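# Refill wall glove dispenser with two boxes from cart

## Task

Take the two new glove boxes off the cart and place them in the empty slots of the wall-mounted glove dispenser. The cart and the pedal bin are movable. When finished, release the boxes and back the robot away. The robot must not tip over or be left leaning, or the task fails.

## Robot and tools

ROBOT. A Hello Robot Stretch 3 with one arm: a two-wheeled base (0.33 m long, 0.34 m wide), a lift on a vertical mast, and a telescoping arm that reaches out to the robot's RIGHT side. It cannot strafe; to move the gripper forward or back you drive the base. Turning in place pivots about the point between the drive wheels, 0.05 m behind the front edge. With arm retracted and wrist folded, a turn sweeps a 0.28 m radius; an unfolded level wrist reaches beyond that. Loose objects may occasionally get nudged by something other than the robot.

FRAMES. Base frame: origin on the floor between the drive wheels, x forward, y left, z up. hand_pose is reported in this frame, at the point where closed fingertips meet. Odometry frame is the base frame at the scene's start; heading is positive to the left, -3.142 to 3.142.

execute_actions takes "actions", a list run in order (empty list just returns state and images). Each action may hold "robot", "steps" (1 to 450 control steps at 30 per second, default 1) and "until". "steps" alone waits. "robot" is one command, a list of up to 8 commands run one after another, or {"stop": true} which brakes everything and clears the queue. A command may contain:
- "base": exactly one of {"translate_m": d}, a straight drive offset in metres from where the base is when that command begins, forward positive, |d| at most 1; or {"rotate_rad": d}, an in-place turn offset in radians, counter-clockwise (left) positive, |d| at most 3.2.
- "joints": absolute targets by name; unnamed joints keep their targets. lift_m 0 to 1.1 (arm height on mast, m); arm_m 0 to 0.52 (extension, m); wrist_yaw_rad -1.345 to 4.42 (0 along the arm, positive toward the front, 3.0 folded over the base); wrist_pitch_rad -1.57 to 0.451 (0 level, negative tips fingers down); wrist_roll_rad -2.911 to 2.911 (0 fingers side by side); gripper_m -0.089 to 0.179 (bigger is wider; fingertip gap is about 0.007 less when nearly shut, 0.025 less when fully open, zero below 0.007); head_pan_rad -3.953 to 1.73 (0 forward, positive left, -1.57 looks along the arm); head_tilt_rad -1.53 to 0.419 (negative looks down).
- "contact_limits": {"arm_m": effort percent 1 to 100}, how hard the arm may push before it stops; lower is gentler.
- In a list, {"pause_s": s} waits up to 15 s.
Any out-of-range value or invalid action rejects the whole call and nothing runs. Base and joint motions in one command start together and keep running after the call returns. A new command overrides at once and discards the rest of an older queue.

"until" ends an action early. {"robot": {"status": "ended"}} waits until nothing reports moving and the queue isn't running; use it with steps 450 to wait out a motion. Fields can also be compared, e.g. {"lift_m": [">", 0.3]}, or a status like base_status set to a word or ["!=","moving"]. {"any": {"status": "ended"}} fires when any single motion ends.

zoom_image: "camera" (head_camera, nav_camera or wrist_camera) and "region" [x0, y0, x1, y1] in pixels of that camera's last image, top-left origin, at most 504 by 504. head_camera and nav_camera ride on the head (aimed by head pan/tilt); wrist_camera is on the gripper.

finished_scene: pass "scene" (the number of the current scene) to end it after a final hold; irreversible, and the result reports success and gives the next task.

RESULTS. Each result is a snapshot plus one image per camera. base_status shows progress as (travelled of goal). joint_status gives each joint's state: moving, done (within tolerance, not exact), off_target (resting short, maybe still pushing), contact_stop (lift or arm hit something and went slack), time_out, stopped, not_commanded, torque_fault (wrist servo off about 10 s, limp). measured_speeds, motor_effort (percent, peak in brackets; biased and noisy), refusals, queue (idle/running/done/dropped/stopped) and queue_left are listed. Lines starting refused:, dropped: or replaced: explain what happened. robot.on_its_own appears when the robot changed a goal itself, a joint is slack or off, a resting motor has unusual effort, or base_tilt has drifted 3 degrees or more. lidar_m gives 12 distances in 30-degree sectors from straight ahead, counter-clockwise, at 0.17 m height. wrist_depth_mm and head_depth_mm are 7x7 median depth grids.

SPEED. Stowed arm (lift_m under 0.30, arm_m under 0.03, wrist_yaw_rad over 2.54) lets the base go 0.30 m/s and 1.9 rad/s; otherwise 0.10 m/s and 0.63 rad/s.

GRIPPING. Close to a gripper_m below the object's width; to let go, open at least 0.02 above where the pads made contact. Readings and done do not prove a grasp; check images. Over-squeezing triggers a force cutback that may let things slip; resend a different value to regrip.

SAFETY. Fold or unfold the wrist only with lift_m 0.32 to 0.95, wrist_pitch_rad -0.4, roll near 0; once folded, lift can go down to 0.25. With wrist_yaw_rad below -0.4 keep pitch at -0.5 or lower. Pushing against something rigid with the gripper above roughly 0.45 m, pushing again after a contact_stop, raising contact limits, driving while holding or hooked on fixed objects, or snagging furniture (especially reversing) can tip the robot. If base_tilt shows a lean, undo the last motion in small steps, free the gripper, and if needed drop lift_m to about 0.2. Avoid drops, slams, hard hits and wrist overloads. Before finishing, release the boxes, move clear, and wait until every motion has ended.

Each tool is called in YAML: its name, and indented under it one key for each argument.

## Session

execute_actions:
  actions: []

Scene clock: 0.00 s.
robot.base_odometry: x=+0.000 y=+0.000 heading=+0.000 (m, m, rad; robot's odometry frame)
robot.turned_by_wheels: +0.000 (rad since the last result)
robot.turned_by_imu: +0.000 (rad since the last result)
robot.base_tilt: forward=-2.2 right=-2.2 (deg)
robot.lidar_m: 1.38 1.41 1.81 1.93 1.97 1.89 1.78 1.50 2.33 2.36 2.41 2.12
robot.head_depth_mm: 1922 2008 1986 1965 1976 1980 1941 / 1917 1656 1650 1956 1975 1345 1348 / 1930 1642 1639 1686 1628 1333 1331 / 1944 1626 1624 1944 1627 1324 1326 / 1886 1613 1618 1910 1911 1311 1313 / 1894 1610 1599 1907 1894 1311 1300 / 1909 1594 1593 1893 1899 1299 1292
robot.base_status: not_commanded
robot.joint_positions: lift_m=+0.331 arm_m=-0.002 wrist_yaw_rad=+2.878 wrist_pitch_rad=-0.637 wrist_roll_rad=+0.001 gripper_m=+0.037 head_pan_rad=+0.003 head_tilt_rad=+0.003
robot.joint_goals: lift_m=+0.331 arm_m=-0.002 wrist_yaw_rad=+2.878 wrist_pitch_rad=-0.637 wrist_roll_rad=+0.001 gripper_m=+0.037 head_pan_rad=+0.003 head_tilt_rad=+0.003
robot.joint_status: lift_m=not_commanded arm_m=not_commanded wrist_yaw_rad=not_commanded wrist_pitch_rad=not_commanded wrist_roll_rad=not_commanded gripper_m=not_commanded head_pan_rad=not_commanded head_tilt_rad=not_commanded
robot.measured_speeds: translate_m=+0.000 rotate_rad=+0.000 lift_m=+0.000 arm_m=+0.000 wrist_yaw_rad=+0.000 wrist_pitch_rad=+0.000 wrist_roll_rad=+0.000 head_pan_rad=+0.000 head_tilt_rad=+0.000
robot: refusals=0 queue=idle queue_left=0
robot.motor_effort: left_wheel=+0 right_wheel=+0 lift_m=+21 arm_m=+1 wrist_yaw_rad=+0 wrist_pitch_rad=+4 wrist_roll_rad=+0 gripper_m=+0 head_pan_rad=+0 head_tilt_rad=+2 (%)
robot.hand_pose: x=+0.0287 y=+0.0423 z=+0.2980 quat_wxyz=(+0.308, +0.695, +0.131, +0.637) (m; robot's base frame)
robot.wrist_depth_mm: - - - - - - - / - 907 910 909 903 910 908 / 714 738 743 747 745 749 739 / 624 - 629 627 636 627 629 / 540 532 561 558 554 541 554 / 493 - - 481 493 483 481 / - - - 431 431 429 433
pictures: head_camera (sideways: a quarter turn clockwise sets it upright), nav_camera (sideways: a quarter turn counterclockwise sets it upright), wrist_camera
camera_calibration (this result's frames):
head_camera: T_world_to_cam=[[0.0225953, -0.045828, -0.998694, 1.32369], [-0.00479532, 0.998932, -0.0459475, 0.0623774], [0.999733, 0.00582725, 0.0223514, -0.077314], [0, 0, 0, 1]] pos_world=[0.0476832, -0.0011979, 1.32656]
nav_camera: T_world_to_cam=[[0.0463257, -0.0305732, 0.998458, -1.2581], [0.0317295, -0.998982, -0.0320614, 0.0973238], [0.998422, 0.0331659, -0.0453085, 0.00248672], [0, 0, 0, 1]] pos_world=[0.0527114, 0.0586783, 1.25939]
wrist_camera: T_world_to_cam=[[0.961275, -0.274933, 0.019045, -0.023925], [-0.187755, -0.703919, -0.685016, 0.272751], [0.201739, 0.654913, -0.728279, 0.353874], [0, 0, 0, 1]] pos_world=[0.00281839, -0.0463402, 0.445014]
Images, in order (width x height): head_camera 896x504, nav_camera 672x504, wrist_camera 644x364.

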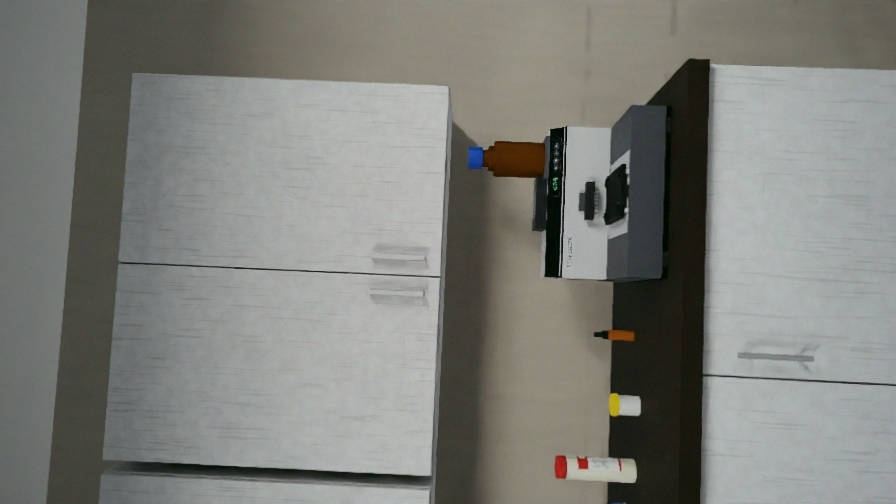

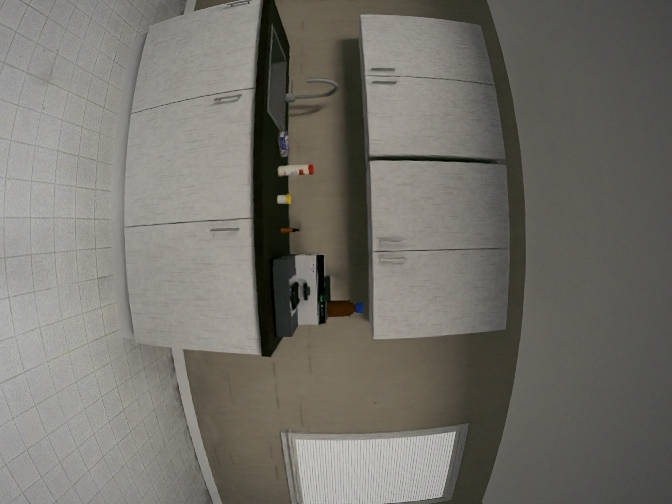

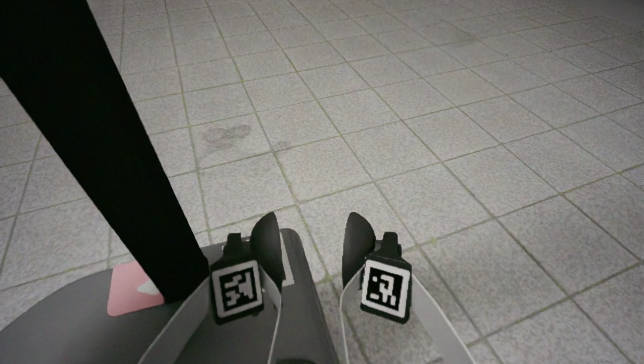

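Look around.

execute_actions:
  actions:
    - {"robot":{"joints":{"head_pan_rad":1.57,"head_tilt_rad":-0.5}},"steps":450,"until":{"robot":{"status":"ended"}}}

execute_actions:
  actions:
    - {"robot":{"joints":{"head_pan_rad":-1.57,"head_tilt_rad":-0.5}},"steps":450,"until":{"robot":{"status":"ended"}}}

execute_actions:
  actions:
    - {"robot":{"joints":{"head_pan_rad":-3.14,"head_tilt_rad":-0.5}},"steps":450,"until":{"robot":{"status":"ended"}}}

Scene clock: 1.57 s.
robot.base_odometry: x=+0.000 y=+0.000 heading=+0.000 (m, m, rad; robot's odometry frame)
robot.turned_by_wheels: +0.000 (rad since the last result)
robot.turned_by_imu: +0.000 (rad since the last result)
robot.base_tilt: forward=-2.2 right=-2.2 (deg)
robot.lidar_m: 1.38 1.41 1.81 1.93 1.97 1.89 1.78 1.50 2.33 2.36 2.41 2.11
robot.head_depth_mm: 2082 2290 2481 2263 2129 1670 1396 / 2062 2251 2431 2249 2094 1666 1382 / 1700 2182 2422 2555 2096 1662 1371 / 1668 1798 1954 2126 2096 1644 1372 / 1658 1775 1924 2103 2089 1636 1371 / 1648 1775 1929 2086 2072 1647 1356 / 1620 1773 1917 2080 2071 1629 1354
robot.base_status: not_commanded
robot.joint_positions: lift_m=+0.331 arm_m=-0.002 wrist_yaw_rad=+2.878 wrist_pitch_rad=-0.637 wrist_roll_rad=+0.001 gripper_m=+0.037 head_pan_rad=+1.563 head_tilt_rad=-0.493
robot.joint_goals: lift_m=+0.331 arm_m=-0.002 wrist_yaw_rad=+2.878 wrist_pitch_rad=-0.637 wrist_roll_rad=+0.001 gripper_m=+0.037 head_pan_rad=+1.570 head_tilt_rad=-0.500
robot.joint_status: lift_m=not_commanded arm_m=not_commanded wrist_yaw_rad=not_commanded wrist_pitch_rad=not_commanded wrist_roll_rad=not_commanded gripper_m=not_commanded head_pan_rad=done head_tilt_rad=done
robot.measured_speeds: translate_m=+0.000 rotate_rad=+0.000 lift_m=+0.000 arm_m=+0.000 wrist_yaw_rad=+0.000 wrist_pitch_rad=+0.000 wrist_roll_rad=+0.000 head_pan_rad=+0.000 head_tilt_rad=+0.000
robot: refusals=0 queue=done queue_left=0
robot.motor_effort: left_wheel=+0(0) right_wheel=+0(0) lift_m=+21(21) arm_m=+0(0) wrist_yaw_rad=+1(0) wrist_pitch_rad=+4(4) wrist_roll_rad=+0(0) gripper_m=+0(0) head_pan_rad=+5(58) head_tilt_rad=-4(40) (%)
robot.hand_pose: x=+0.0287 y=+0.0423 z=+0.2980 quat_wxyz=(+0.308, +0.695, +0.131, +0.637) (m; robot's base frame)
robot.wrist_depth_mm: - - - - - - - / - 900 909 910 910 913 903 / 717 738 740 735 746 747 745 / 626 - 629 630 628 630 630 / 542 532 568 555 555 547 545 / 491 - - 483 499 482 484 / - - - 432 429 432 431
pictures: head_camera (sideways: a quarter turn clockwise sets it upright), nav_camera (sideways: a quarter turn counterclockwise sets it upright), wrist_camera
camera_calibration (this result's frames):
head_camera: T_world_to_cam=[[0.0422165, -0.456669, -0.888635, 1.17967], [-0.999101, -0.0158945, -0.0392963, 0.0597555], [0.00382105, 0.889495, -0.456929, 0.552588], [0, 0, 0, 1]] pos_world=[0.00778882, 0.048143, 1.30314]
nav_camera: T_world_to_cam=[[0.034839, 0.516357, 0.855664, -1.07151], [0.99911, 0.00238394, -0.042118, 0.104491], [-0.0237878, 0.85637, -0.515815, 0.621084], [0, 0, 0, 1]] pos_world=[-0.0522934, 0.0211561, 1.24162]
wrist_camera: T_world_to_cam=[[0.961275, -0.274932, 0.0190448, -0.0239248], [-0.187755, -0.703919, -0.685016, 0.272751], [0.201739, 0.654913, -0.728279, 0.353874], [0, 0, 0, 1]] pos_world=[0.00281835, -0.0463402, 0.445014]
Images, in order (width x height): head_camera 896x504, nav_camera 672x504, wrist_camera 644x364.

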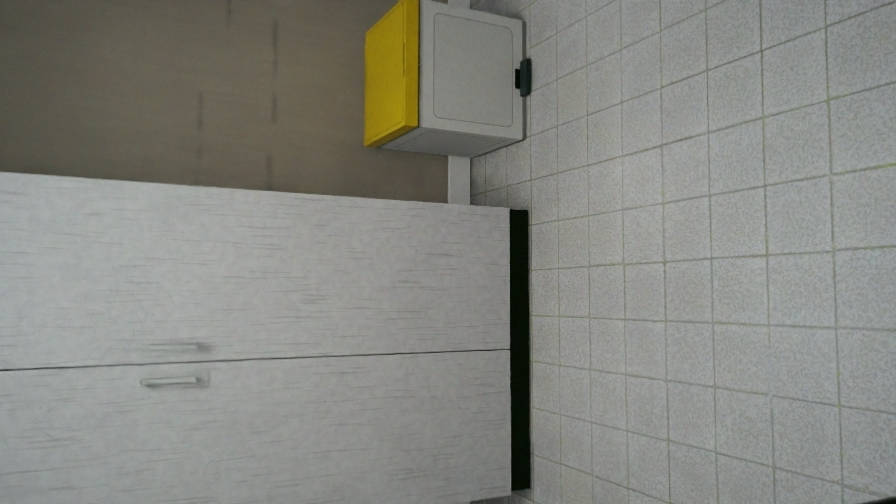

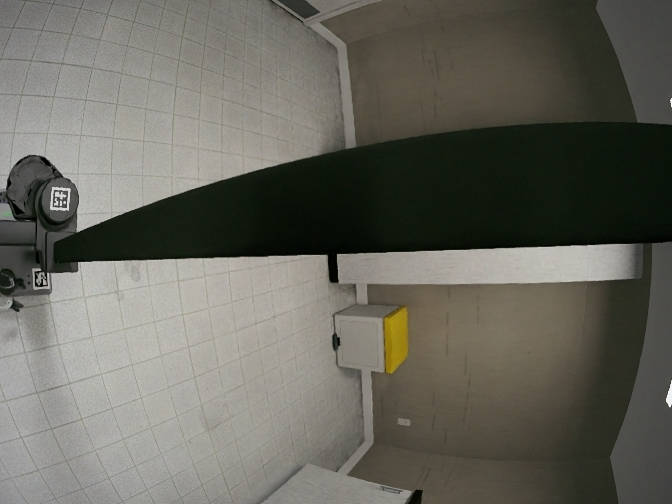

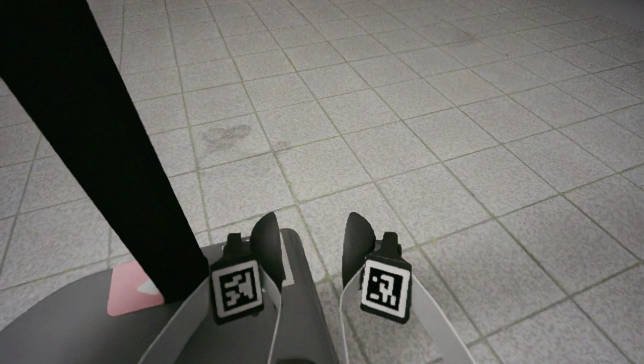

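Scene clock: 3.60 s.
robot.base_odometry: x=+0.000 y=+0.000 heading=+0.000 (m, m, rad; robot's odometry frame)
robot.turned_by_wheels: +0.000 (rad since the last result)
robot.turned_by_imu: -0.001 (rad since the last result)
robot.base_tilt: forward=-2.2 right=-2.3 (deg)
robot.lidar_m: 1.38 1.41 1.82 1.93 1.97 1.89 1.77 1.50 2.33 2.36 2.40 2.11
robot.head_depth_mm: 2074 2208 2394 2637 2128 1684 1382 / 2040 2216 2375 2610 2127 1678 1382 / 2032 2203 2397 2593 2104 1659 1382 / 2032 2193 2365 2562 2098 1661 1367 / 2014 2190 2369 2574 2102 1660 1364 / 2019 2193 2346 2539 2057 1652 1364 / 2014 2186 2316 2521 2056 1626 1361
robot.base_status: not_commanded
robot.joint_positions: lift_m=+0.331 arm_m=-0.002 wrist_yaw_rad=+2.878 wrist_pitch_rad=-0.637 wrist_roll_rad=+0.001 gripper_m=+0.037 head_pan_rad=-1.563 head_tilt_rad=-0.494
robot.joint_goals: lift_m=+0.331 arm_m=-0.002 wrist_yaw_rad=+2.878 wrist_pitch_rad=-0.637 wrist_roll_rad=+0.001 gripper_m=+0.037 head_pan_rad=-1.570 head_tilt_rad=-0.500
robot.joint_status: lift_m=not_commanded arm_m=not_commanded wrist_yaw_rad=not_commanded wrist_pitch_rad=not_commanded wrist_roll_rad=not_commanded gripper_m=not_commanded head_pan_rad=done head_tilt_rad=done
robot.measured_speeds: translate_m=+0.000 rotate_rad=+0.000 lift_m=+0.000 arm_m=+0.000 wrist_yaw_rad=+0.000 wrist_pitch_rad=+0.000 wrist_roll_rad=+0.000 head_pan_rad=+0.000 head_tilt_rad=+0.000
robot: refusals=0 queue=done queue_left=0
robot.motor_effort: left_wheel=+0(0) right_wheel=+1(0) lift_m=+21(21) arm_m=+0(0) wrist_yaw_rad=+0(0) wrist_pitch_rad=+4(4) wrist_roll_rad=+0(0) gripper_m=+0(1) head_pan_rad=-5(59) head_tilt_rad=-5(5) (%)
robot.hand_pose: x=+0.0287 y=+0.0423 z=+0.2980 quat_wxyz=(+0.308, +0.695, +0.131, +0.637) (m; robot's base frame)
robot.wrist_depth_mm: - - - - - - - / - 897 904 915 919 908 911 / 707 736 745 750 743 743 743 / 624 - 631 628 625 631 636 / 545 527 559 560 551 545 550 / 491 - - 483 490 482 484 / - - - 430 435 432 431
pictures: head_camera (sideways: a quarter turn clockwise sets it upright), nav_camera (sideways: a quarter turn counterclockwise sets it upright), wrist_camera
camera_calibration (this result's frames):
head_camera: T_world_to_cam=[[-0.0495507, 0.456139, -0.888528, 1.18009], [0.998717, 0.0319557, -0.0392907, 0.0475614], [0.0104714, -0.889334, -0.457138, 0.552819], [0, 0, 0, 1]] pos_world=[0.00518502, -0.0481642, 1.30312]
nav_camera: T_world_to_cam=[[-0.0265358, -0.517051, 0.855543, -1.07098], [-0.998943, -0.018428, -0.0421205, 0.116682], [0.0375444, -0.855756, -0.516015, 0.620971], [0, 0, 0, 1]] pos_world=[0.0648257, -0.020201, 1.24161]
wrist_camera: T_world_to_cam=[[0.961275, -0.274932, 0.0190449, -0.0239249], [-0.187755, -0.703919, -0.685016, 0.272751], [0.201739, 0.654913, -0.728279, 0.353874], [0, 0, 0, 1]] pos_world=[0.00281837, -0.0463402, 0.445014]
Images, in order (width x height): head_camera 896x504, nav_camera 672x504, wrist_camera 644x364.

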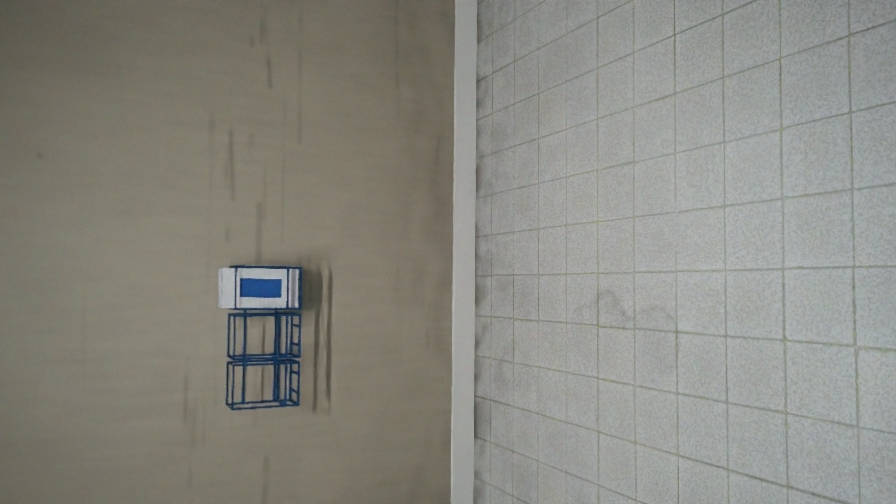

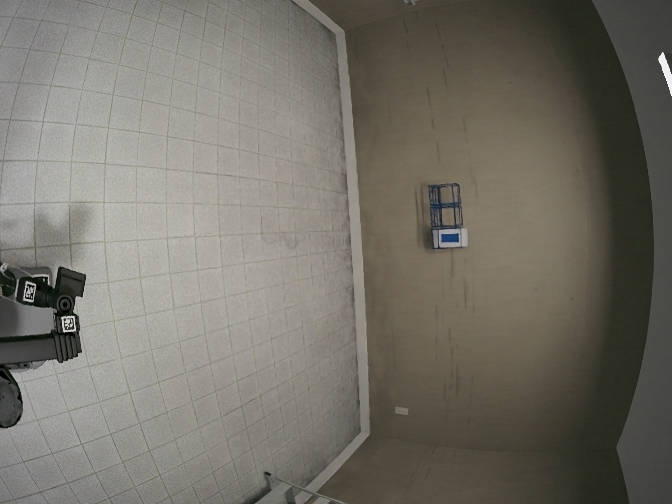

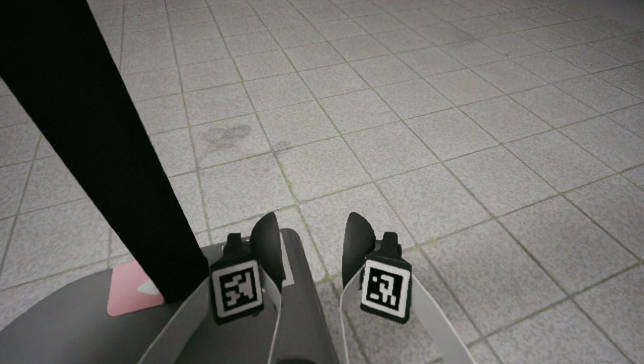

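Scene clock: 4.93 s.
robot.base_odometry: x=+0.000 y=+0.000 heading=+0.000 (m, m, rad; robot's odometry frame)
robot.turned_by_wheels: +0.000 (rad since the last result)
robot.turned_by_imu: +0.000 (rad since the last result)
robot.base_tilt: forward=-2.2 right=-2.3 (deg)
robot.lidar_m: 1.38 1.41 1.81 1.93 1.97 1.89 1.77 1.50 2.33 2.36 2.41 2.12
robot.head_depth_mm: 1534 1663 1808 1964 2084 1677 1393 / 1531 1657 1792 1974 2071 1669 1385 / 1538 1641 1784 1950 2077 1654 1382 / 1517 1641 1784 1956 2056 1651 1367 / 1513 1639 1776 1966 2070 1651 1375 / 1515 1632 1777 1936 2041 1636 1369 / 1513 1606 1764 1929 2019 1637 1356
robot.base_status: not_commanded
robot.joint_positions: lift_m=+0.331 arm_m=-0.002 wrist_yaw_rad=+2.878 wrist_pitch_rad=-0.637 wrist_roll_rad=+0.001 gripper_m=+0.037 head_pan_rad=-3.133 head_tilt_rad=-0.494
robot.joint_goals: lift_m=+0.331 arm_m=-0.002 wrist_yaw_rad=+2.878 wrist_pitch_rad=-0.637 wrist_roll_rad=+0.001 gripper_m=+0.037 head_pan_rad=-3.140 head_tilt_rad=-0.500
robot.joint_status: lift_m=not_commanded arm_m=not_commanded wrist_yaw_rad=not_commanded wrist_pitch_rad=not_commanded wrist_roll_rad=not_commanded gripper_m=not_commanded head_pan_rad=done head_tilt_rad=done
robot.measured_speeds: translate_m=+0.000 rotate_rad=+0.000 lift_m=+0.000 arm_m=+0.000 wrist_yaw_rad=+0.000 wrist_pitch_rad=+0.000 wrist_roll_rad=+0.000 head_pan_rad=+0.000 head_tilt_rad=+0.000
robot: refusals=0 queue=done queue_left=0
robot.motor_effort: left_wheel=+0(0) right_wheel=+1(0) lift_m=+21(21) arm_m=+0(0) wrist_yaw_rad=+0(0) wrist_pitch_rad=+4(4) wrist_roll_rad=+0(0) gripper_m=+0(1) head_pan_rad=-5(59) head_tilt_rad=-5(4) (%)
robot.hand_pose: x=+0.0287 y=+0.0423 z=+0.2980 quat_wxyz=(+0.308, +0.695, +0.131, +0.637) (m; robot's base frame)
robot.wrist_depth_mm: - - - - - - - / - 908 909 900 904 922 917 / 720 746 745 740 745 748 750 / 622 - 629 625 632 634 630 / 544 529 559 557 550 545 544 / 490 - - 486 493 486 480 / - - - 431 429 432 434
pictures: head_camera (sideways: a quarter turn clockwise sets it upright), nav_camera (sideways: a quarter turn counterclockwise sets it upright), wrist_camera
camera_calibration (this result's frames):
head_camera: T_world_to_cam=[[0.456128, 0.0499094, -0.888514, 1.17699], [0.0327418, -0.998691, -0.03929, 0.0534529], [-0.889312, -0.0111702, -0.457165, 0.558343], [0, 0, 0, 1]] pos_world=[-0.0420649, 0.000877144, 1.30312]
nav_camera: T_world_to_cam=[[-0.517098, 0.0261292, 0.855527, -1.06797], [-0.0192117, 0.998928, -0.0421208, 0.110706], [-0.855711, -0.0382168, -0.516041, 0.626454], [0, 0, 0, 1]] pos_world=[-0.0140529, -0.0587416, 1.24161]
wrist_camera: T_world_to_cam=[[0.961275, -0.274932, 0.0190449, -0.0239249], [-0.187755, -0.703919, -0.685016, 0.272751], [0.201739, 0.654912, -0.728279, 0.353874], [0, 0, 0, 1]] pos_world=[0.00281837, -0.0463402, 0.445014]
Images, in order (width x height): head_camera 896x504, nav_camera 672x504, wrist_camera 644x364.

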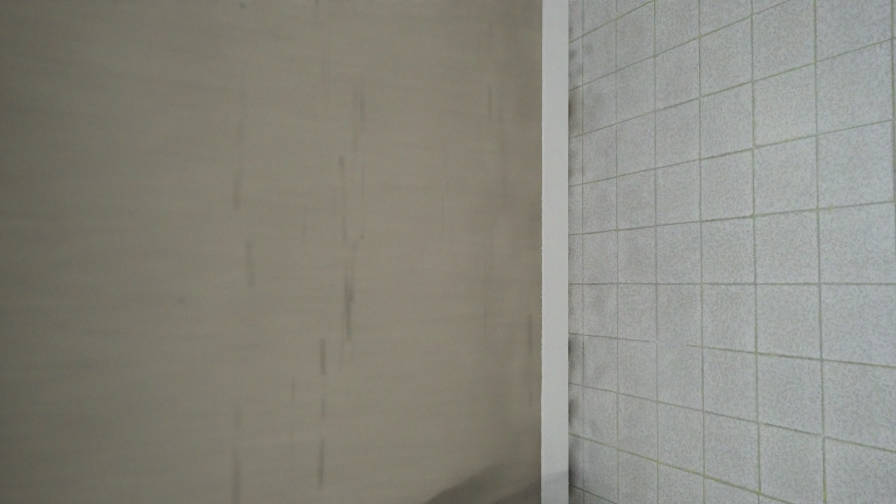

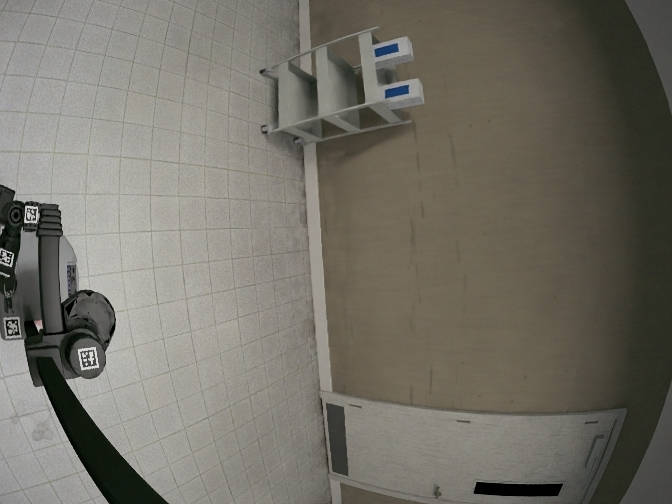

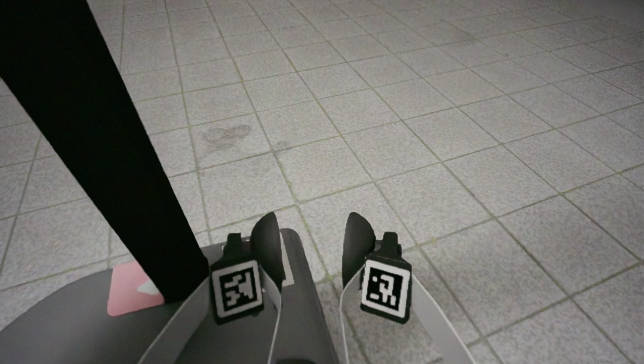

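execute_actions:
  actions:
    - {"robot":{"joints":{"head_pan_rad":-2.55,"head_tilt_rad":-0.3}},"steps":450,"until":{"robot":{"status":"ended"}}}

Scene clock: 5.93 s.
robot.base_odometry: x=+0.000 y=+0.000 heading=+0.000 (m, m, rad; robot's odometry frame)
robot.turned_by_wheels: +0.000 (rad since the last result)
robot.turned_by_imu: +0.000 (rad since the last result)
robot.base_tilt: forward=-2.2 right=-2.3 (deg)
robot.lidar_m: 1.38 1.41 1.82 1.93 1.97 1.90 1.78 1.50 2.33 2.36 2.40 2.12
robot.head_depth_mm: 1559 1630 1697 1756 1827 1886 1656 / 1653 1719 1784 1854 1947 1986 1621 / 1730 1806 1874 1918 1997 1998 1614 / 1824 1898 1980 1789 1968 1896 1619 / 1923 2019 2120 1762 2134 1942 1609 / 2045 2151 2251 2420 2515 1958 1605 / 2155 2295 2418 2575 2656 2018 1589
robot.base_status: not_commanded
robot.joint_positions: lift_m=+0.331 arm_m=-0.002 wrist_yaw_rad=+2.878 wrist_pitch_rad=-0.637 wrist_roll_rad=+0.001 gripper_m=+0.037 head_pan_rad=-2.557 head_tilt_rad=-0.310
robot.joint_goals: lift_m=+0.331 arm_m=-0.002 wrist_yaw_rad=+2.878 wrist_pitch_rad=-0.637 wrist_roll_rad=+0.001 gripper_m=+0.037 head_pan_rad=-2.550 head_tilt_rad=-0.300
robot.joint_status: lift_m=not_commanded arm_m=not_commanded wrist_yaw_rad=not_commanded wrist_pitch_rad=not_commanded wrist_roll_rad=not_commanded gripper_m=not_commanded head_pan_rad=done head_tilt_rad=done
robot.measured_speeds: translate_m=+0.000 rotate_rad=+0.000 lift_m=+0.000 arm_m=+0.000 wrist_yaw_rad=+0.000 wrist_pitch_rad=+0.000 wrist_roll_rad=+0.000 head_pan_rad=+0.000 head_tilt_rad=+0.000
robot: refusals=0 queue=done queue_left=0
robot.motor_effort: left_wheel=+1(0) right_wheel=+0(0) lift_m=+21(21) arm_m=+0(0) wrist_yaw_rad=+0(0) wrist_pitch_rad=+4(4) wrist_roll_rad=+0(0) gripper_m=-1(1) head_pan_rad=+5(52) head_tilt_rad=+6(28) (%)
robot.hand_pose: x=+0.0287 y=+0.0423 z=+0.2980 quat_wxyz=(+0.308, +0.695, +0.131, +0.637) (m; robot's base frame)
robot.wrist_depth_mm: - - - - - - - / - 912 921 912 923 905 911 / 718 742 741 747 744 754 736 / 633 - 630 627 630 630 631 / 545 536 560 564 554 551 543 / 492 - - 484 492 482 483 / - - - 432 435 429 430
pictures: head_camera (sideways: a quarter turn clockwise sets it upright), nav_camera (sideways: a quarter turn counterclockwise sets it upright), wrist_camera
camera_calibration (this result's frames):
head_camera: T_world_to_cam=[[0.213772, 0.196408, -0.956936, 1.26776], [0.564729, -0.824155, -0.0429991, 0.0550465], [-0.797109, -0.531217, -0.287098, 0.336461], [0, 0, 0, 1]] pos_world=[-0.0339016, -0.0248972, 1.31213]
nav_camera: T_world_to_cam=[[-0.310484, -0.168568, 0.935513, -1.17357], [-0.566095, 0.823393, -0.0395139, 0.110658], [-0.763634, -0.541857, -0.351076, 0.411229], [0, 0, 0, 1]] pos_world=[0.0122955, -0.0661146, 1.24664]
wrist_camera: T_world_to_cam=[[0.961275, -0.274932, 0.0190449, -0.0239248], [-0.187755, -0.703919, -0.685016, 0.272751], [0.201739, 0.654913, -0.728279, 0.353874], [0, 0, 0, 1]] pos_world=[0.00281835, -0.0463402, 0.445014]
Images, in order (width x height): head_camera 896x504, nav_camera 672x504, wrist_camera 644x364.

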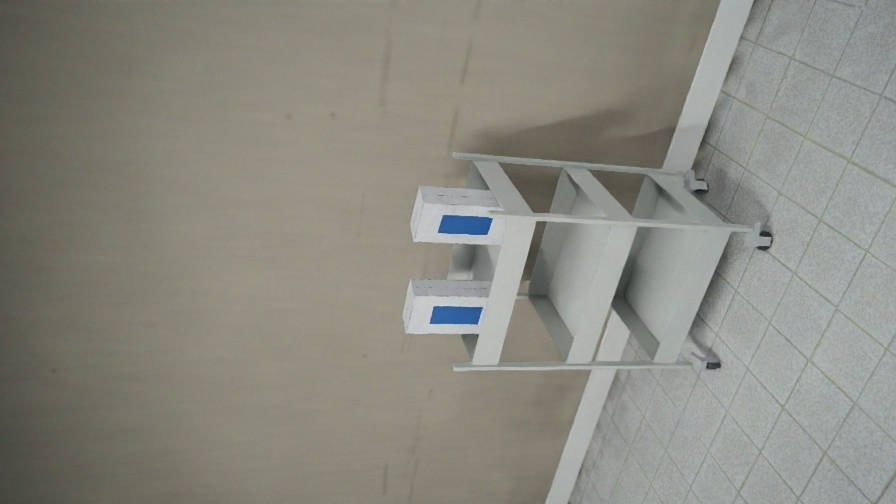

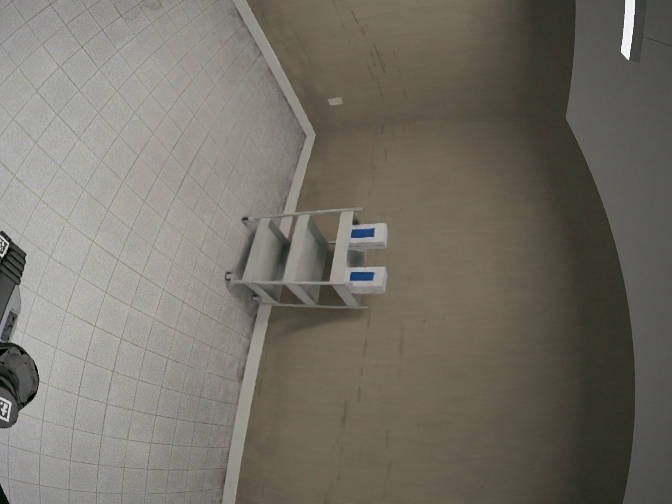

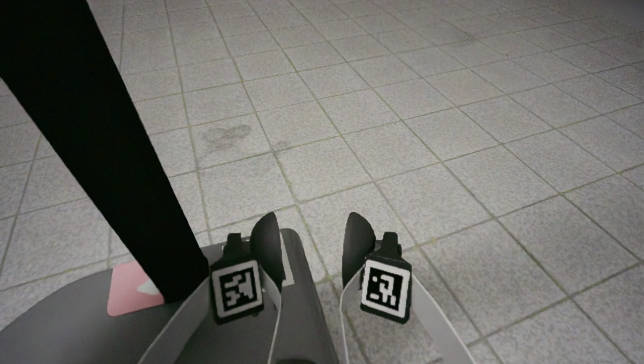

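execute_actions:
  actions:
    - {"robot":[{"joints":{"lift_m":0.28,"head_pan_rad":-1.57,"head_tilt_rad":-0.5}},{"base":{"rotate_rad":0.44}},{"base":{"translate_m":-0.94}},{"base":{"rotate_rad":-2.01}},{"base":{"translate_m":0.45}}],"steps":450,"until":{"robot":{"status":"ended"}}}

Scene clock: 19.77 s.
robot.base_odometry: x=-0.850 y=-0.850 heading=-1.570 (m, m, rad; robot's odometry frame)
robot.turned_by_wheels: -1.570 (rad since the last result)
robot.turned_by_imu: -1.545 (rad since the last result)
robot.base_tilt: forward=-2.2 right=-2.2 (deg)
robot.lidar_m: 1.59 1.62 2.11 2.31 2.34 2.87 2.72 1.33 0.92 0.44 0.45 1.14
robot.head_depth_mm: 728 783 851 933 1037 1160 1292 / 726 782 849 929 1032 1151 1291 / 724 778 843 926 1008 1124 1227 / 717 775 839 919 664 721 690 / 718 769 837 913 682 739 686 / 710 767 835 908 958 804 683 / 709 765 827 907 952 627 650
robot.base_status: done (translate_m +0.4500 of +0.4500)
robot.joint_positions: lift_m=+0.280 arm_m=-0.002 wrist_yaw_rad=+2.878 wrist_pitch_rad=-0.637 wrist_roll_rad=+0.001 gripper_m=+0.037 head_pan_rad=-1.577 head_tilt_rad=-0.494
robot.joint_goals: lift_m=+0.280 arm_m=-0.002 wrist_yaw_rad=+2.878 wrist_pitch_rad=-0.637 wrist_roll_rad=+0.001 gripper_m=+0.037 head_pan_rad=-1.570 head_tilt_rad=-0.500
robot.joint_status: lift_m=done arm_m=not_commanded wrist_yaw_rad=not_commanded wrist_pitch_rad=not_commanded wrist_roll_rad=not_commanded gripper_m=not_commanded head_pan_rad=done head_tilt_rad=done
robot.measured_speeds: translate_m=+0.000 rotate_rad=+0.000 lift_m=+0.000 arm_m=+0.000 wrist_yaw_rad=+0.000 wrist_pitch_rad=+0.000 wrist_roll_rad=+0.000 head_pan_rad=+0.000 head_tilt_rad=+0.000
robot: refusals=0 queue=done queue_left=0
robot.motor_effort: left_wheel=+2(9) right_wheel=-2(5) lift_m=+14(20) arm_m=+0(0) wrist_yaw_rad=+0(1) wrist_pitch_rad=+4(4) wrist_roll_rad=+0(0) gripper_m=+1(0) head_pan_rad=+5(58) head_tilt_rad=-4(26) (%)
robot.hand_pose: x=+0.0287 y=+0.0423 z=+0.2474 quat_wxyz=(+0.308, +0.695, +0.131, +0.637) (m; robot's base frame)
robot.wrist_depth_mm: - - - - - - - / - 805 792 805 797 802 807 / 634 654 648 655 662 665 661 / 552 - 559 563 559 560 561 / 488 - - 499 489 485 482 / - - - - 434 426 427 / - - - 382 381 382 383
pictures: head_camera (sideways: a quarter turn clockwise sets it upright), nav_camera (sideways: a quarter turn counterclockwise sets it upright), wrist_camera
camera_calibration (this result's frames):
head_camera: T_world_to_cam=[[-0.0431985, 0.457349, -0.888237, 1.17967], [0.999065, 0.0180871, -0.0392755, 0.0475395], [-0.00189698, -0.889103, -0.457703, 0.55363], [0, 0, 0, 1]] pos_world=[0.00451523, -0.0481476, 1.30309]
nav_camera: T_world_to_cam=[[-0.0337277, -0.517176, 0.855214, -1.07051], [-0.999102, -0.00450582, -0.0421271, 0.116692], [0.0256405, -0.855867, -0.516559, 0.621751], [0, 0, 0, 1]] pos_world=[0.0645393, -0.0209775, 1.2416]
wrist_camera: T_world_to_cam=[[0.961276, -0.274929, 0.0190476, -0.0229705], [-0.187785, -0.704033, -0.68489, 0.238041], [0.201706, 0.654791, -0.728397, 0.317116], [0, 0, 0, 1]] pos_world=[0.00281722, -0.0463717, 0.394456]
Images, in order (width x height): head_camera 896x504, nav_camera 672x504, wrist_camera 644x364.

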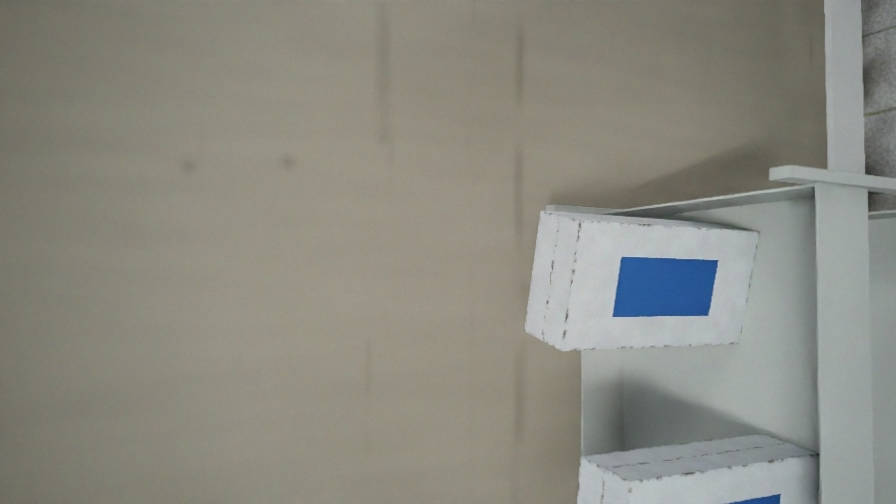

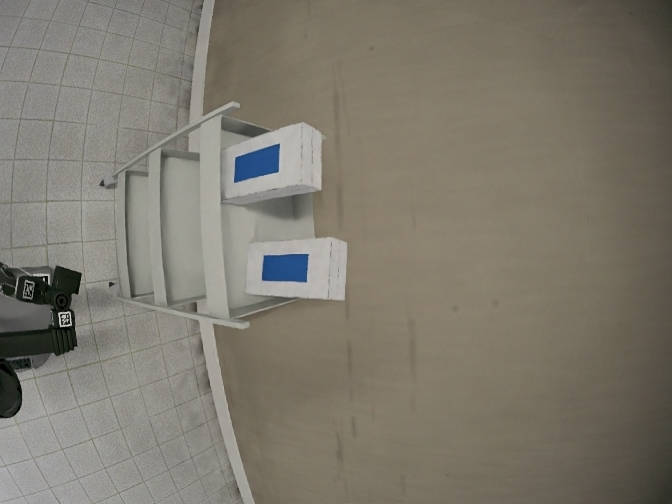

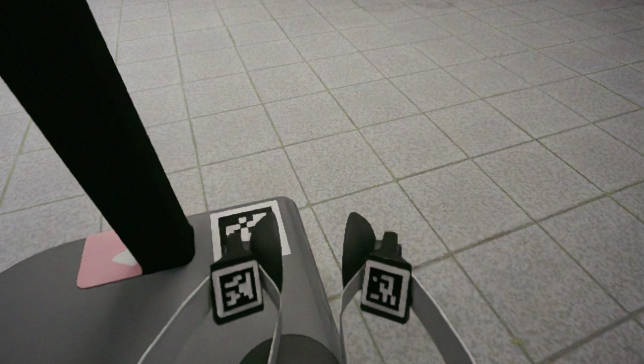

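execute_actions:
  actions:
    - {"robot":[{"joints":{"lift_m":0.9,"wrist_pitch_rad":-0.4,"head_tilt_rad":-0.7},"base":{"translate_m":0.05}},{"joints":{"wrist_yaw_rad":0,"gripper_m":0.179}},{"joints":{"wrist_pitch_rad":0,"lift_m":0.757}}],"steps":450,"until":{"robot":{"status":"ended"}}}

Scene clock: 30.97 s.
robot.base_odometry: x=-0.850 y=-0.900 heading=-1.570 (m, m, rad; robot's odometry frame)
robot.turned_by_wheels: +0.000 (rad since the last result)
robot.turned_by_imu: -0.003 (rad since the last result)
robot.base_tilt: forward=-2.2 right=-2.2 (deg)
robot.lidar_m: 1.54 1.57 2.05 2.33 2.35 2.93 2.78 1.32 0.45 0.44 0.45 1.14
robot.head_depth_mm: 734 821 925 1056 1240 1401 1247 / 732 815 924 1056 1207 1361 1265 / 727 812 915 682 764 693 - / 722 809 912 685 766 738 - / 723 806 907 941 838 920 997 / 720 796 901 938 690 915 982 / 717 794 895 616 659 912 971
robot.base_status: done (translate_m +0.0500 of +0.0500)
robot.joint_positions: lift_m=+0.757 arm_m=-0.002 wrist_yaw_rad=+0.003 wrist_pitch_rad=-0.023 wrist_roll_rad=+0.001 gripper_m=+0.179 head_pan_rad=-1.577 head_tilt_rad=-0.691
robot.joint_goals: lift_m=+0.757 arm_m=-0.002 wrist_yaw_rad=+0.000 wrist_pitch_rad=+0.000 wrist_roll_rad=+0.001 gripper_m=+0.179 head_pan_rad=-1.570 head_tilt_rad=-0.700
robot.joint_status: lift_m=done arm_m=not_commanded wrist_yaw_rad=done wrist_pitch_rad=done wrist_roll_rad=not_commanded gripper_m=done head_pan_rad=done head_tilt_rad=done
robot.measured_speeds: translate_m=+0.000 rotate_rad=+0.000 lift_m=+0.000 arm_m=+0.000 wrist_yaw_rad=+0.000 wrist_pitch_rad=+0.000 wrist_roll_rad=+0.000 head_pan_rad=+0.000 head_tilt_rad=+0.000
robot: refusals=0 queue=done queue_left=0
robot.motor_effort: left_wheel=+2(9) right_wheel=-1(5) lift_m=+14(29) arm_m=-1(0) wrist_yaw_rad=-2(0) wrist_pitch_rad=+8(6) wrist_roll_rad=+0(0) gripper_m=+0(83) head_pan_rad=+4(4) head_tilt_rad=-6(28) (%)
robot.hand_pose: x=-0.0208 y=-0.3984 z=+0.8662 quat_wxyz=(+0.707, +0.009, -0.707, -0.007) (m; robot's base frame)
robot.wrist_depth_mm: 546 559 582 597 605 632 643 / 568 579 592 609 627 647 664 / 578 595 606 620 640 660 682 / 241 603 614 329 674 682 706 / 245 578 558 342 685 710 724 / - 531 527 351 704 723 756 / 263 325 410 366 426 753 792
pictures: head_camera (sideways: a quarter turn clockwise sets it upright), nav_camera (sideways: a quarter turn counterclockwise sets it upright), wrist_camera
camera_calibration (this result's frames):
head_camera: T_world_to_cam=[[-0.0422339, 0.622124, -0.781779, 1.04085], [0.999107, 0.0253063, -0.0338364, 0.0404487], [-0.0012665, -0.78251, -0.622637, 0.768214], [0, 0, 0, 1]] pos_world=[0.00451971, -0.0474291, 1.2934]
nav_camera: T_world_to_cam=[[-0.0346472, -0.674335, 0.737612, -0.917192], [-0.999053, 0.00392169, -0.0433424, 0.118263], [0.0263346, -0.738415, -0.673832, 0.826346], [0, 0, 0, 1]] pos_world=[0.0646111, -0.00877187, 1.23848]
wrist_camera: T_world_to_cam=[[-0.999774, 0.0200601, 0.00709967, -0.0211731], [-0.00292159, 0.20108, -0.97957, 0.961996], [-0.0210779, -0.979369, -0.200976, -0.0461467], [0, 0, 0, 1]] pos_world=[-0.0193304, -0.238208, 0.933218]
Images, in order (width x height): head_camera 896x504, nav_camera 672x504, wrist_camera 644x364.

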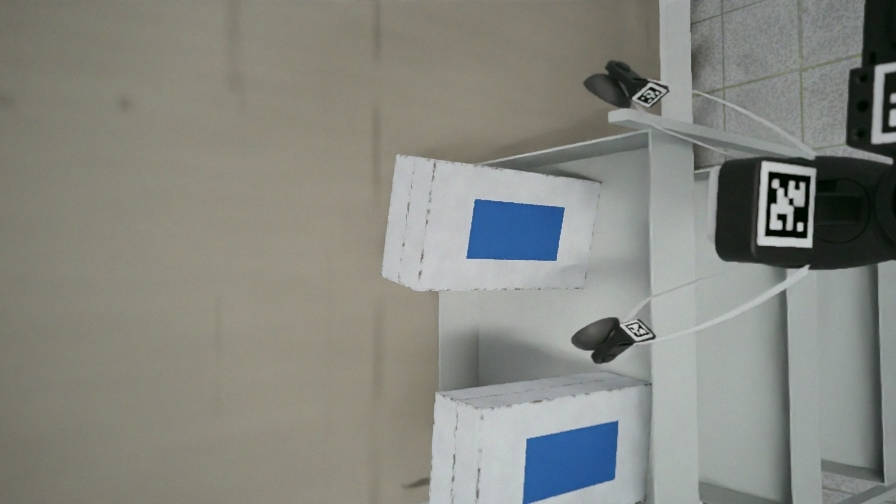

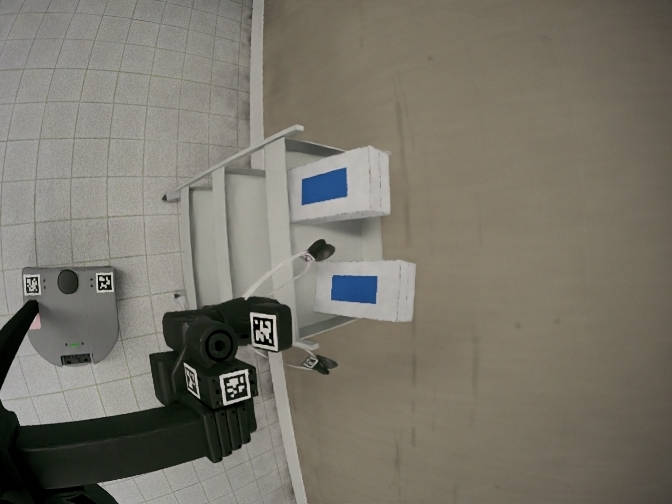

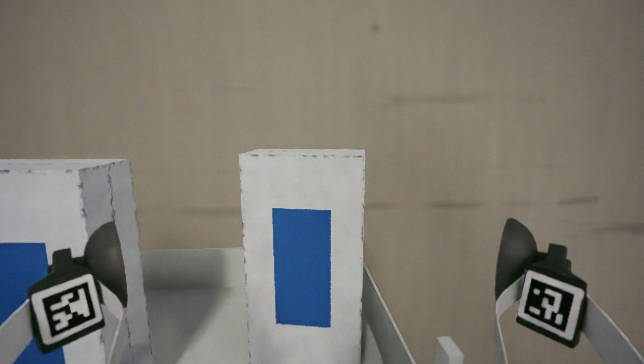

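execute_actions:
  actions:
    - {"robot":[{"base":{"translate_m":0.02}},{"joints":{"arm_m":0.215}}],"steps":450,"until":{"robot":{"status":"ended"}}}

Scene clock: 35.70 s.
robot.base_odometry: x=-0.850 y=-0.920 heading=-1.570 (m, m, rad; robot's odometry frame)
robot.turned_by_wheels: +0.000 (rad since the last result)
robot.turned_by_imu: -0.001 (rad since the last result)
robot.base_tilt: forward=-2.2 right=-2.2 (deg)
robot.lidar_m: 1.52 1.55 2.01 2.33 2.34 2.95 2.80 1.32 0.46 0.44 0.45 1.13
robot.head_depth_mm: 733 814 918 1062 1213 - - / 726 810 920 1050 - 1353 1219 / 726 808 908 671 - 939 1001 / 724 804 904 691 789 917 1000 / 722 802 900 944 815 916 988 / 719 798 899 668 671 916 982 / 715 796 892 615 662 910 919
robot.base_status: done (translate_m +0.0200 of +0.0200)
robot.joint_positions: lift_m=+0.757 arm_m=+0.215 wrist_yaw_rad=-0.001 wrist_pitch_rad=-0.022 wrist_roll_rad=+0.001 gripper_m=+0.179 head_pan_rad=-1.577 head_tilt_rad=-0.691
robot.joint_goals: lift_m=+0.757 arm_m=+0.215 wrist_yaw_rad=+0.000 wrist_pitch_rad=+0.000 wrist_roll_rad=+0.001 gripper_m=+0.179 head_pan_rad=-1.570 head_tilt_rad=-0.700
robot.joint_status: lift_m=done arm_m=done wrist_yaw_rad=done wrist_pitch_rad=done wrist_roll_rad=not_commanded gripper_m=done head_pan_rad=done head_tilt_rad=done
robot.measured_speeds: translate_m=+0.000 rotate_rad=+0.000 lift_m=+0.000 arm_m=+0.000 wrist_yaw_rad=+0.000 wrist_pitch_rad=+0.000 wrist_roll_rad=+0.000 head_pan_rad=+0.000 head_tilt_rad=+0.000
robot: refusals=0 queue=done queue_left=0
robot.motor_effort: left_wheel=+2(6) right_wheel=-1(3) lift_m=+13(14) arm_m=+3(3) wrist_yaw_rad=+1(2) wrist_pitch_rad=+7(8) wrist_roll_rad=+0(0) gripper_m=+0(0) head_pan_rad=+5(5) head_tilt_rad=-6(6) (%)
robot.hand_pose: x=-0.0218 y=-0.6152 z=+0.8663 quat_wxyz=(+0.707, +0.008, -0.707, -0.009) (m; robot's base frame)
robot.wrist_depth_mm: 355 362 372 383 392 409 420 / 363 371 384 392 408 417 433 / 372 383 396 406 418 430 446 / 384 397 398 410 424 444 458 / 393 405 124 120 116 113 474 / 401 420 127 123 118 115 496 / 327 333 132 126 121 119 509
pictures: head_camera (sideways: a quarter turn clockwise sets it upright), nav_camera (sideways: a quarter turn counterclockwise sets it upright), wrist_camera
camera_calibration (this result's frames):
head_camera: T_world_to_cam=[[-0.0422331, 0.622278, -0.781656, 1.04069], [0.999107, 0.0253131, -0.0338302, 0.0404407], [-0.00126569, -0.782387, -0.622792, 0.768414], [0, 0, 0, 1]] pos_world=[0.00451972, -0.0474274, 1.29339]
nav_camera: T_world_to_cam=[[-0.034648, -0.67448, 0.737479, -0.917019], [-0.999053, 0.00393012, -0.0433427, 0.118263], [0.0263354, -0.738282, -0.673977, 0.826535], [0, 0, 0, 1]] pos_world=[0.0646111, -0.00875935, 1.23847]
wrist_camera: T_world_to_cam=[[-0.999687, 0.0239841, 0.00708901, -0.0154018], [-0.0021356, 0.200551, -0.979681, 1.00551], [-0.0249185, -0.97939, -0.200437, -0.259043], [0, 0, 0, 1]] pos_world=[-0.0197046, -0.454992, 0.933271]
Images, in order (width x height): head_camera 896x504, nav_camera 672x504, wrist_camera 644x364.

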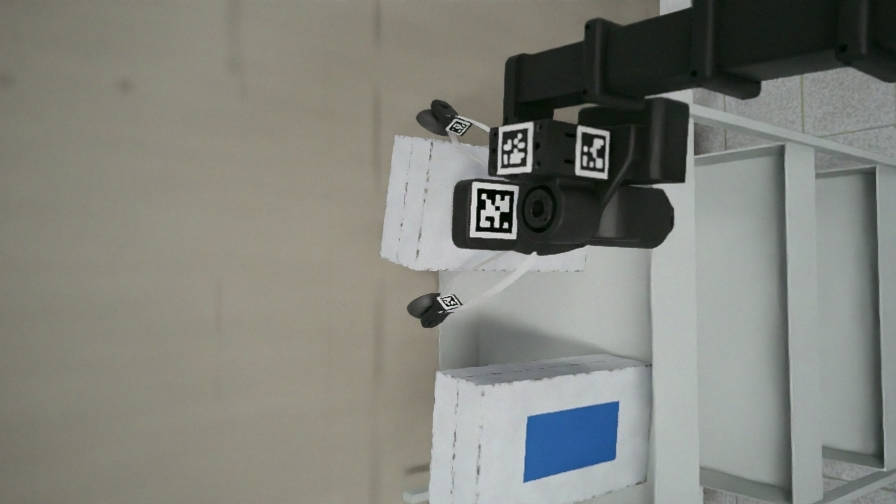

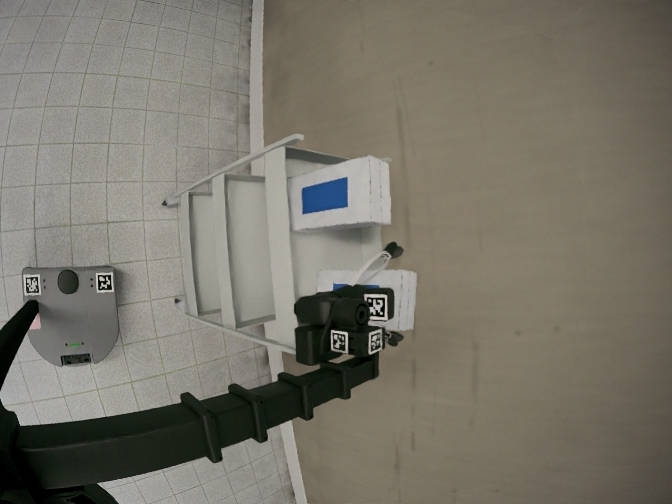

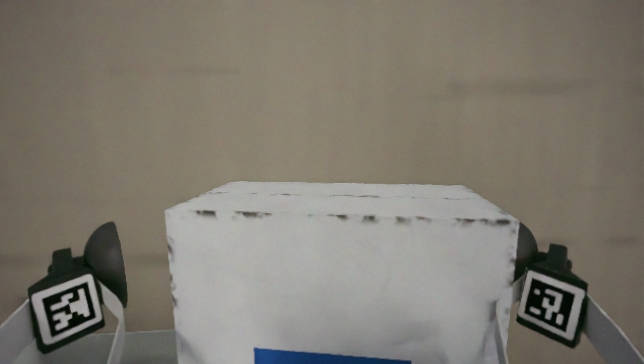

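execute_actions:
  actions:
    - {"robot":{"joints":{"wrist_yaw_rad":-0.09}},"steps":25}
    - {"robot":{"joints":{"gripper_m":0.085}},"steps":50}
    - {"robot":{"joints":{"lift_m":0.87,"wrist_pitch_rad":0.17}},"steps":60}

Scene clock: 40.40 s.
robot.base_odometry: x=-0.850 y=-0.920 heading=-1.570 (m, m, rad; robot's odometry frame)
robot.turned_by_wheels: +0.000 (rad since the last result)
robot.turned_by_imu: -0.001 (rad since the last result)
robot.base_tilt: forward=-2.2 right=-2.2 (deg)
robot.lidar_m: 1.52 1.55 2.02 2.33 2.35 2.95 2.79 1.32 0.46 0.44 0.45 1.14
robot.head_depth_mm: 731 817 919 - 1240 1393 1238 / 730 811 610 - 783 1342 1207 / 728 809 581 - 796 920 999 / 723 805 623 919 809 916 998 / 720 799 901 943 815 913 988 / 721 798 898 667 669 913 981 / 714 792 894 613 660 909 919
robot.base_status: done (translate_m +0.0200 of +0.0200)
robot.joint_positions: lift_m=+0.869 arm_m=+0.215 wrist_yaw_rad=-0.089 wrist_pitch_rad=+0.093 wrist_roll_rad=+0.001 gripper_m=+0.086 head_pan_rad=-1.577 head_tilt_rad=-0.691
robot.joint_goals: lift_m=+0.870 arm_m=+0.215 wrist_yaw_rad=-0.090 wrist_pitch_rad=+0.170 wrist_roll_rad=+0.001 gripper_m=+0.085 head_pan_rad=-1.570 head_tilt_rad=-0.700
robot.joint_status: lift_m=done arm_m=done wrist_yaw_rad=done wrist_pitch_rad=off_target wrist_roll_rad=not_commanded gripper_m=done head_pan_rad=done head_tilt_rad=done
robot.measured_speeds: translate_m=+0.000 rotate_rad=+0.000 lift_m=+0.000 arm_m=+0.000 wrist_yaw_rad=+0.000 wrist_pitch_rad=+0.000 wrist_roll_rad=+0.000 head_pan_rad=+0.000 head_tilt_rad=+0.000
robot: refusals=0 queue=dropped queue_left=0
robot.motor_effort: left_wheel=+2(4) right_wheel=-2(4) lift_m=+31(32) arm_m=+3(4) wrist_yaw_rad=+0(2) wrist_pitch_rad=+26(30) wrist_roll_rad=+0(1) gripper_m=-16(90) head_pan_rad=+5(4) head_tilt_rad=-5(6) (%)
robot.hand_pose: x=-0.0444 y=-0.6160 z=+1.0078 quat_wxyz=(+0.707, -0.064, -0.704, +0.001) (m; robot's base frame)
robot.wrist_depth_mm: 355 369 388 406 432 458 484 / 359 375 392 414 438 462 491 / 360 378 398 417 444 467 501 / 365 384 396 415 438 476 508 / 369 374 127 126 126 484 511 / 370 129 129 128 127 490 520 / 374 383 131 130 129 492 534
pictures: head_camera (sideways: a quarter turn clockwise sets it upright), nav_camera (sideways: a quarter turn counterclockwise sets it upright), wrist_camera
camera_calibration (this result's frames):
head_camera: T_world_to_cam=[[-0.0422332, 0.622278, -0.781656, 1.04069], [0.999107, 0.0253132, -0.0338302, 0.0404407], [-0.0012656, -0.782387, -0.622792, 0.768414], [0, 0, 0, 1]] pos_world=[0.00451973, -0.0474274, 1.29339]
nav_camera: T_world_to_cam=[[-0.0346479, -0.67448, 0.737479, -0.917019], [-0.999053, 0.00393, -0.0433427, 0.118263], [0.0263355, -0.738282, -0.673977, 0.826535], [0, 0, 0, 1]] pos_world=[0.0646111, -0.00875934, 1.23847]
wrist_camera: T_world_to_cam=[[-0.993668, 0.112297, 0.00358618, 0.0192045], [0.00619103, 0.0865957, -0.996224, 1.09108], [-0.112184, -0.989894, -0.0867426, -0.356925], [0, 0, 0, 1]] pos_world=[-0.0277133, -0.449957, 1.05593]
Images, in order (width x height): head_camera 896x504, nav_camera 672x504, wrist_camera 644x364.

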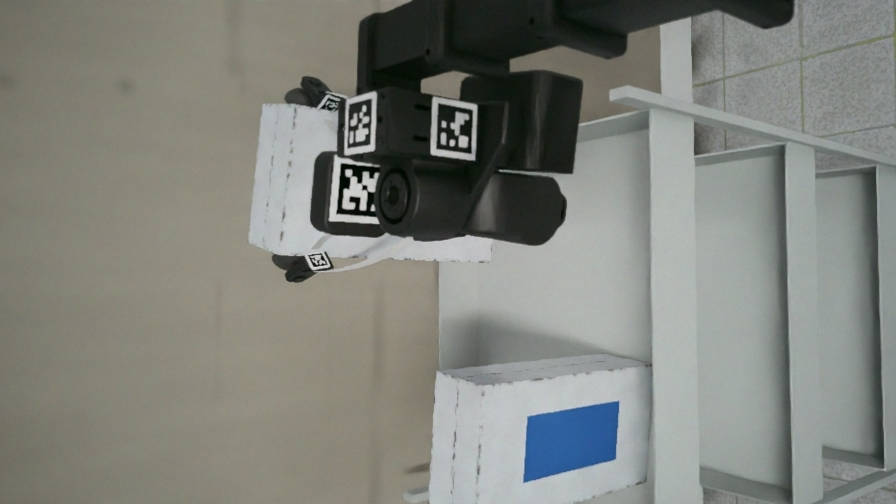

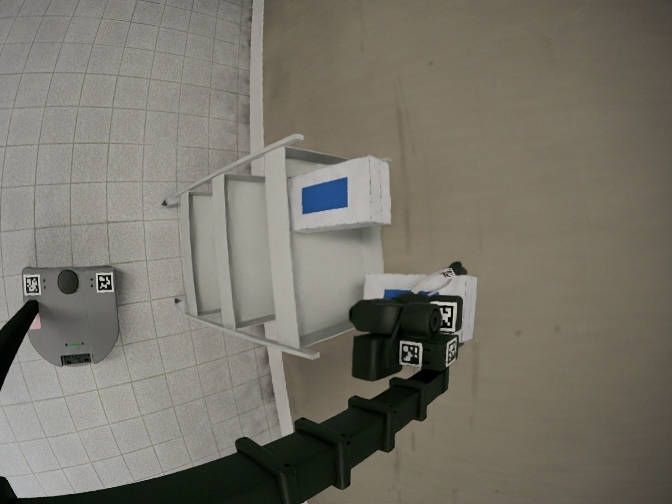

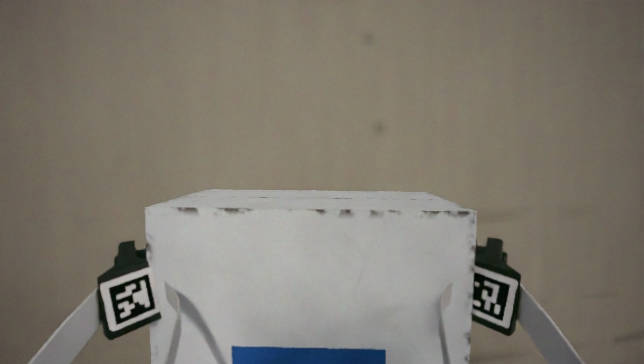

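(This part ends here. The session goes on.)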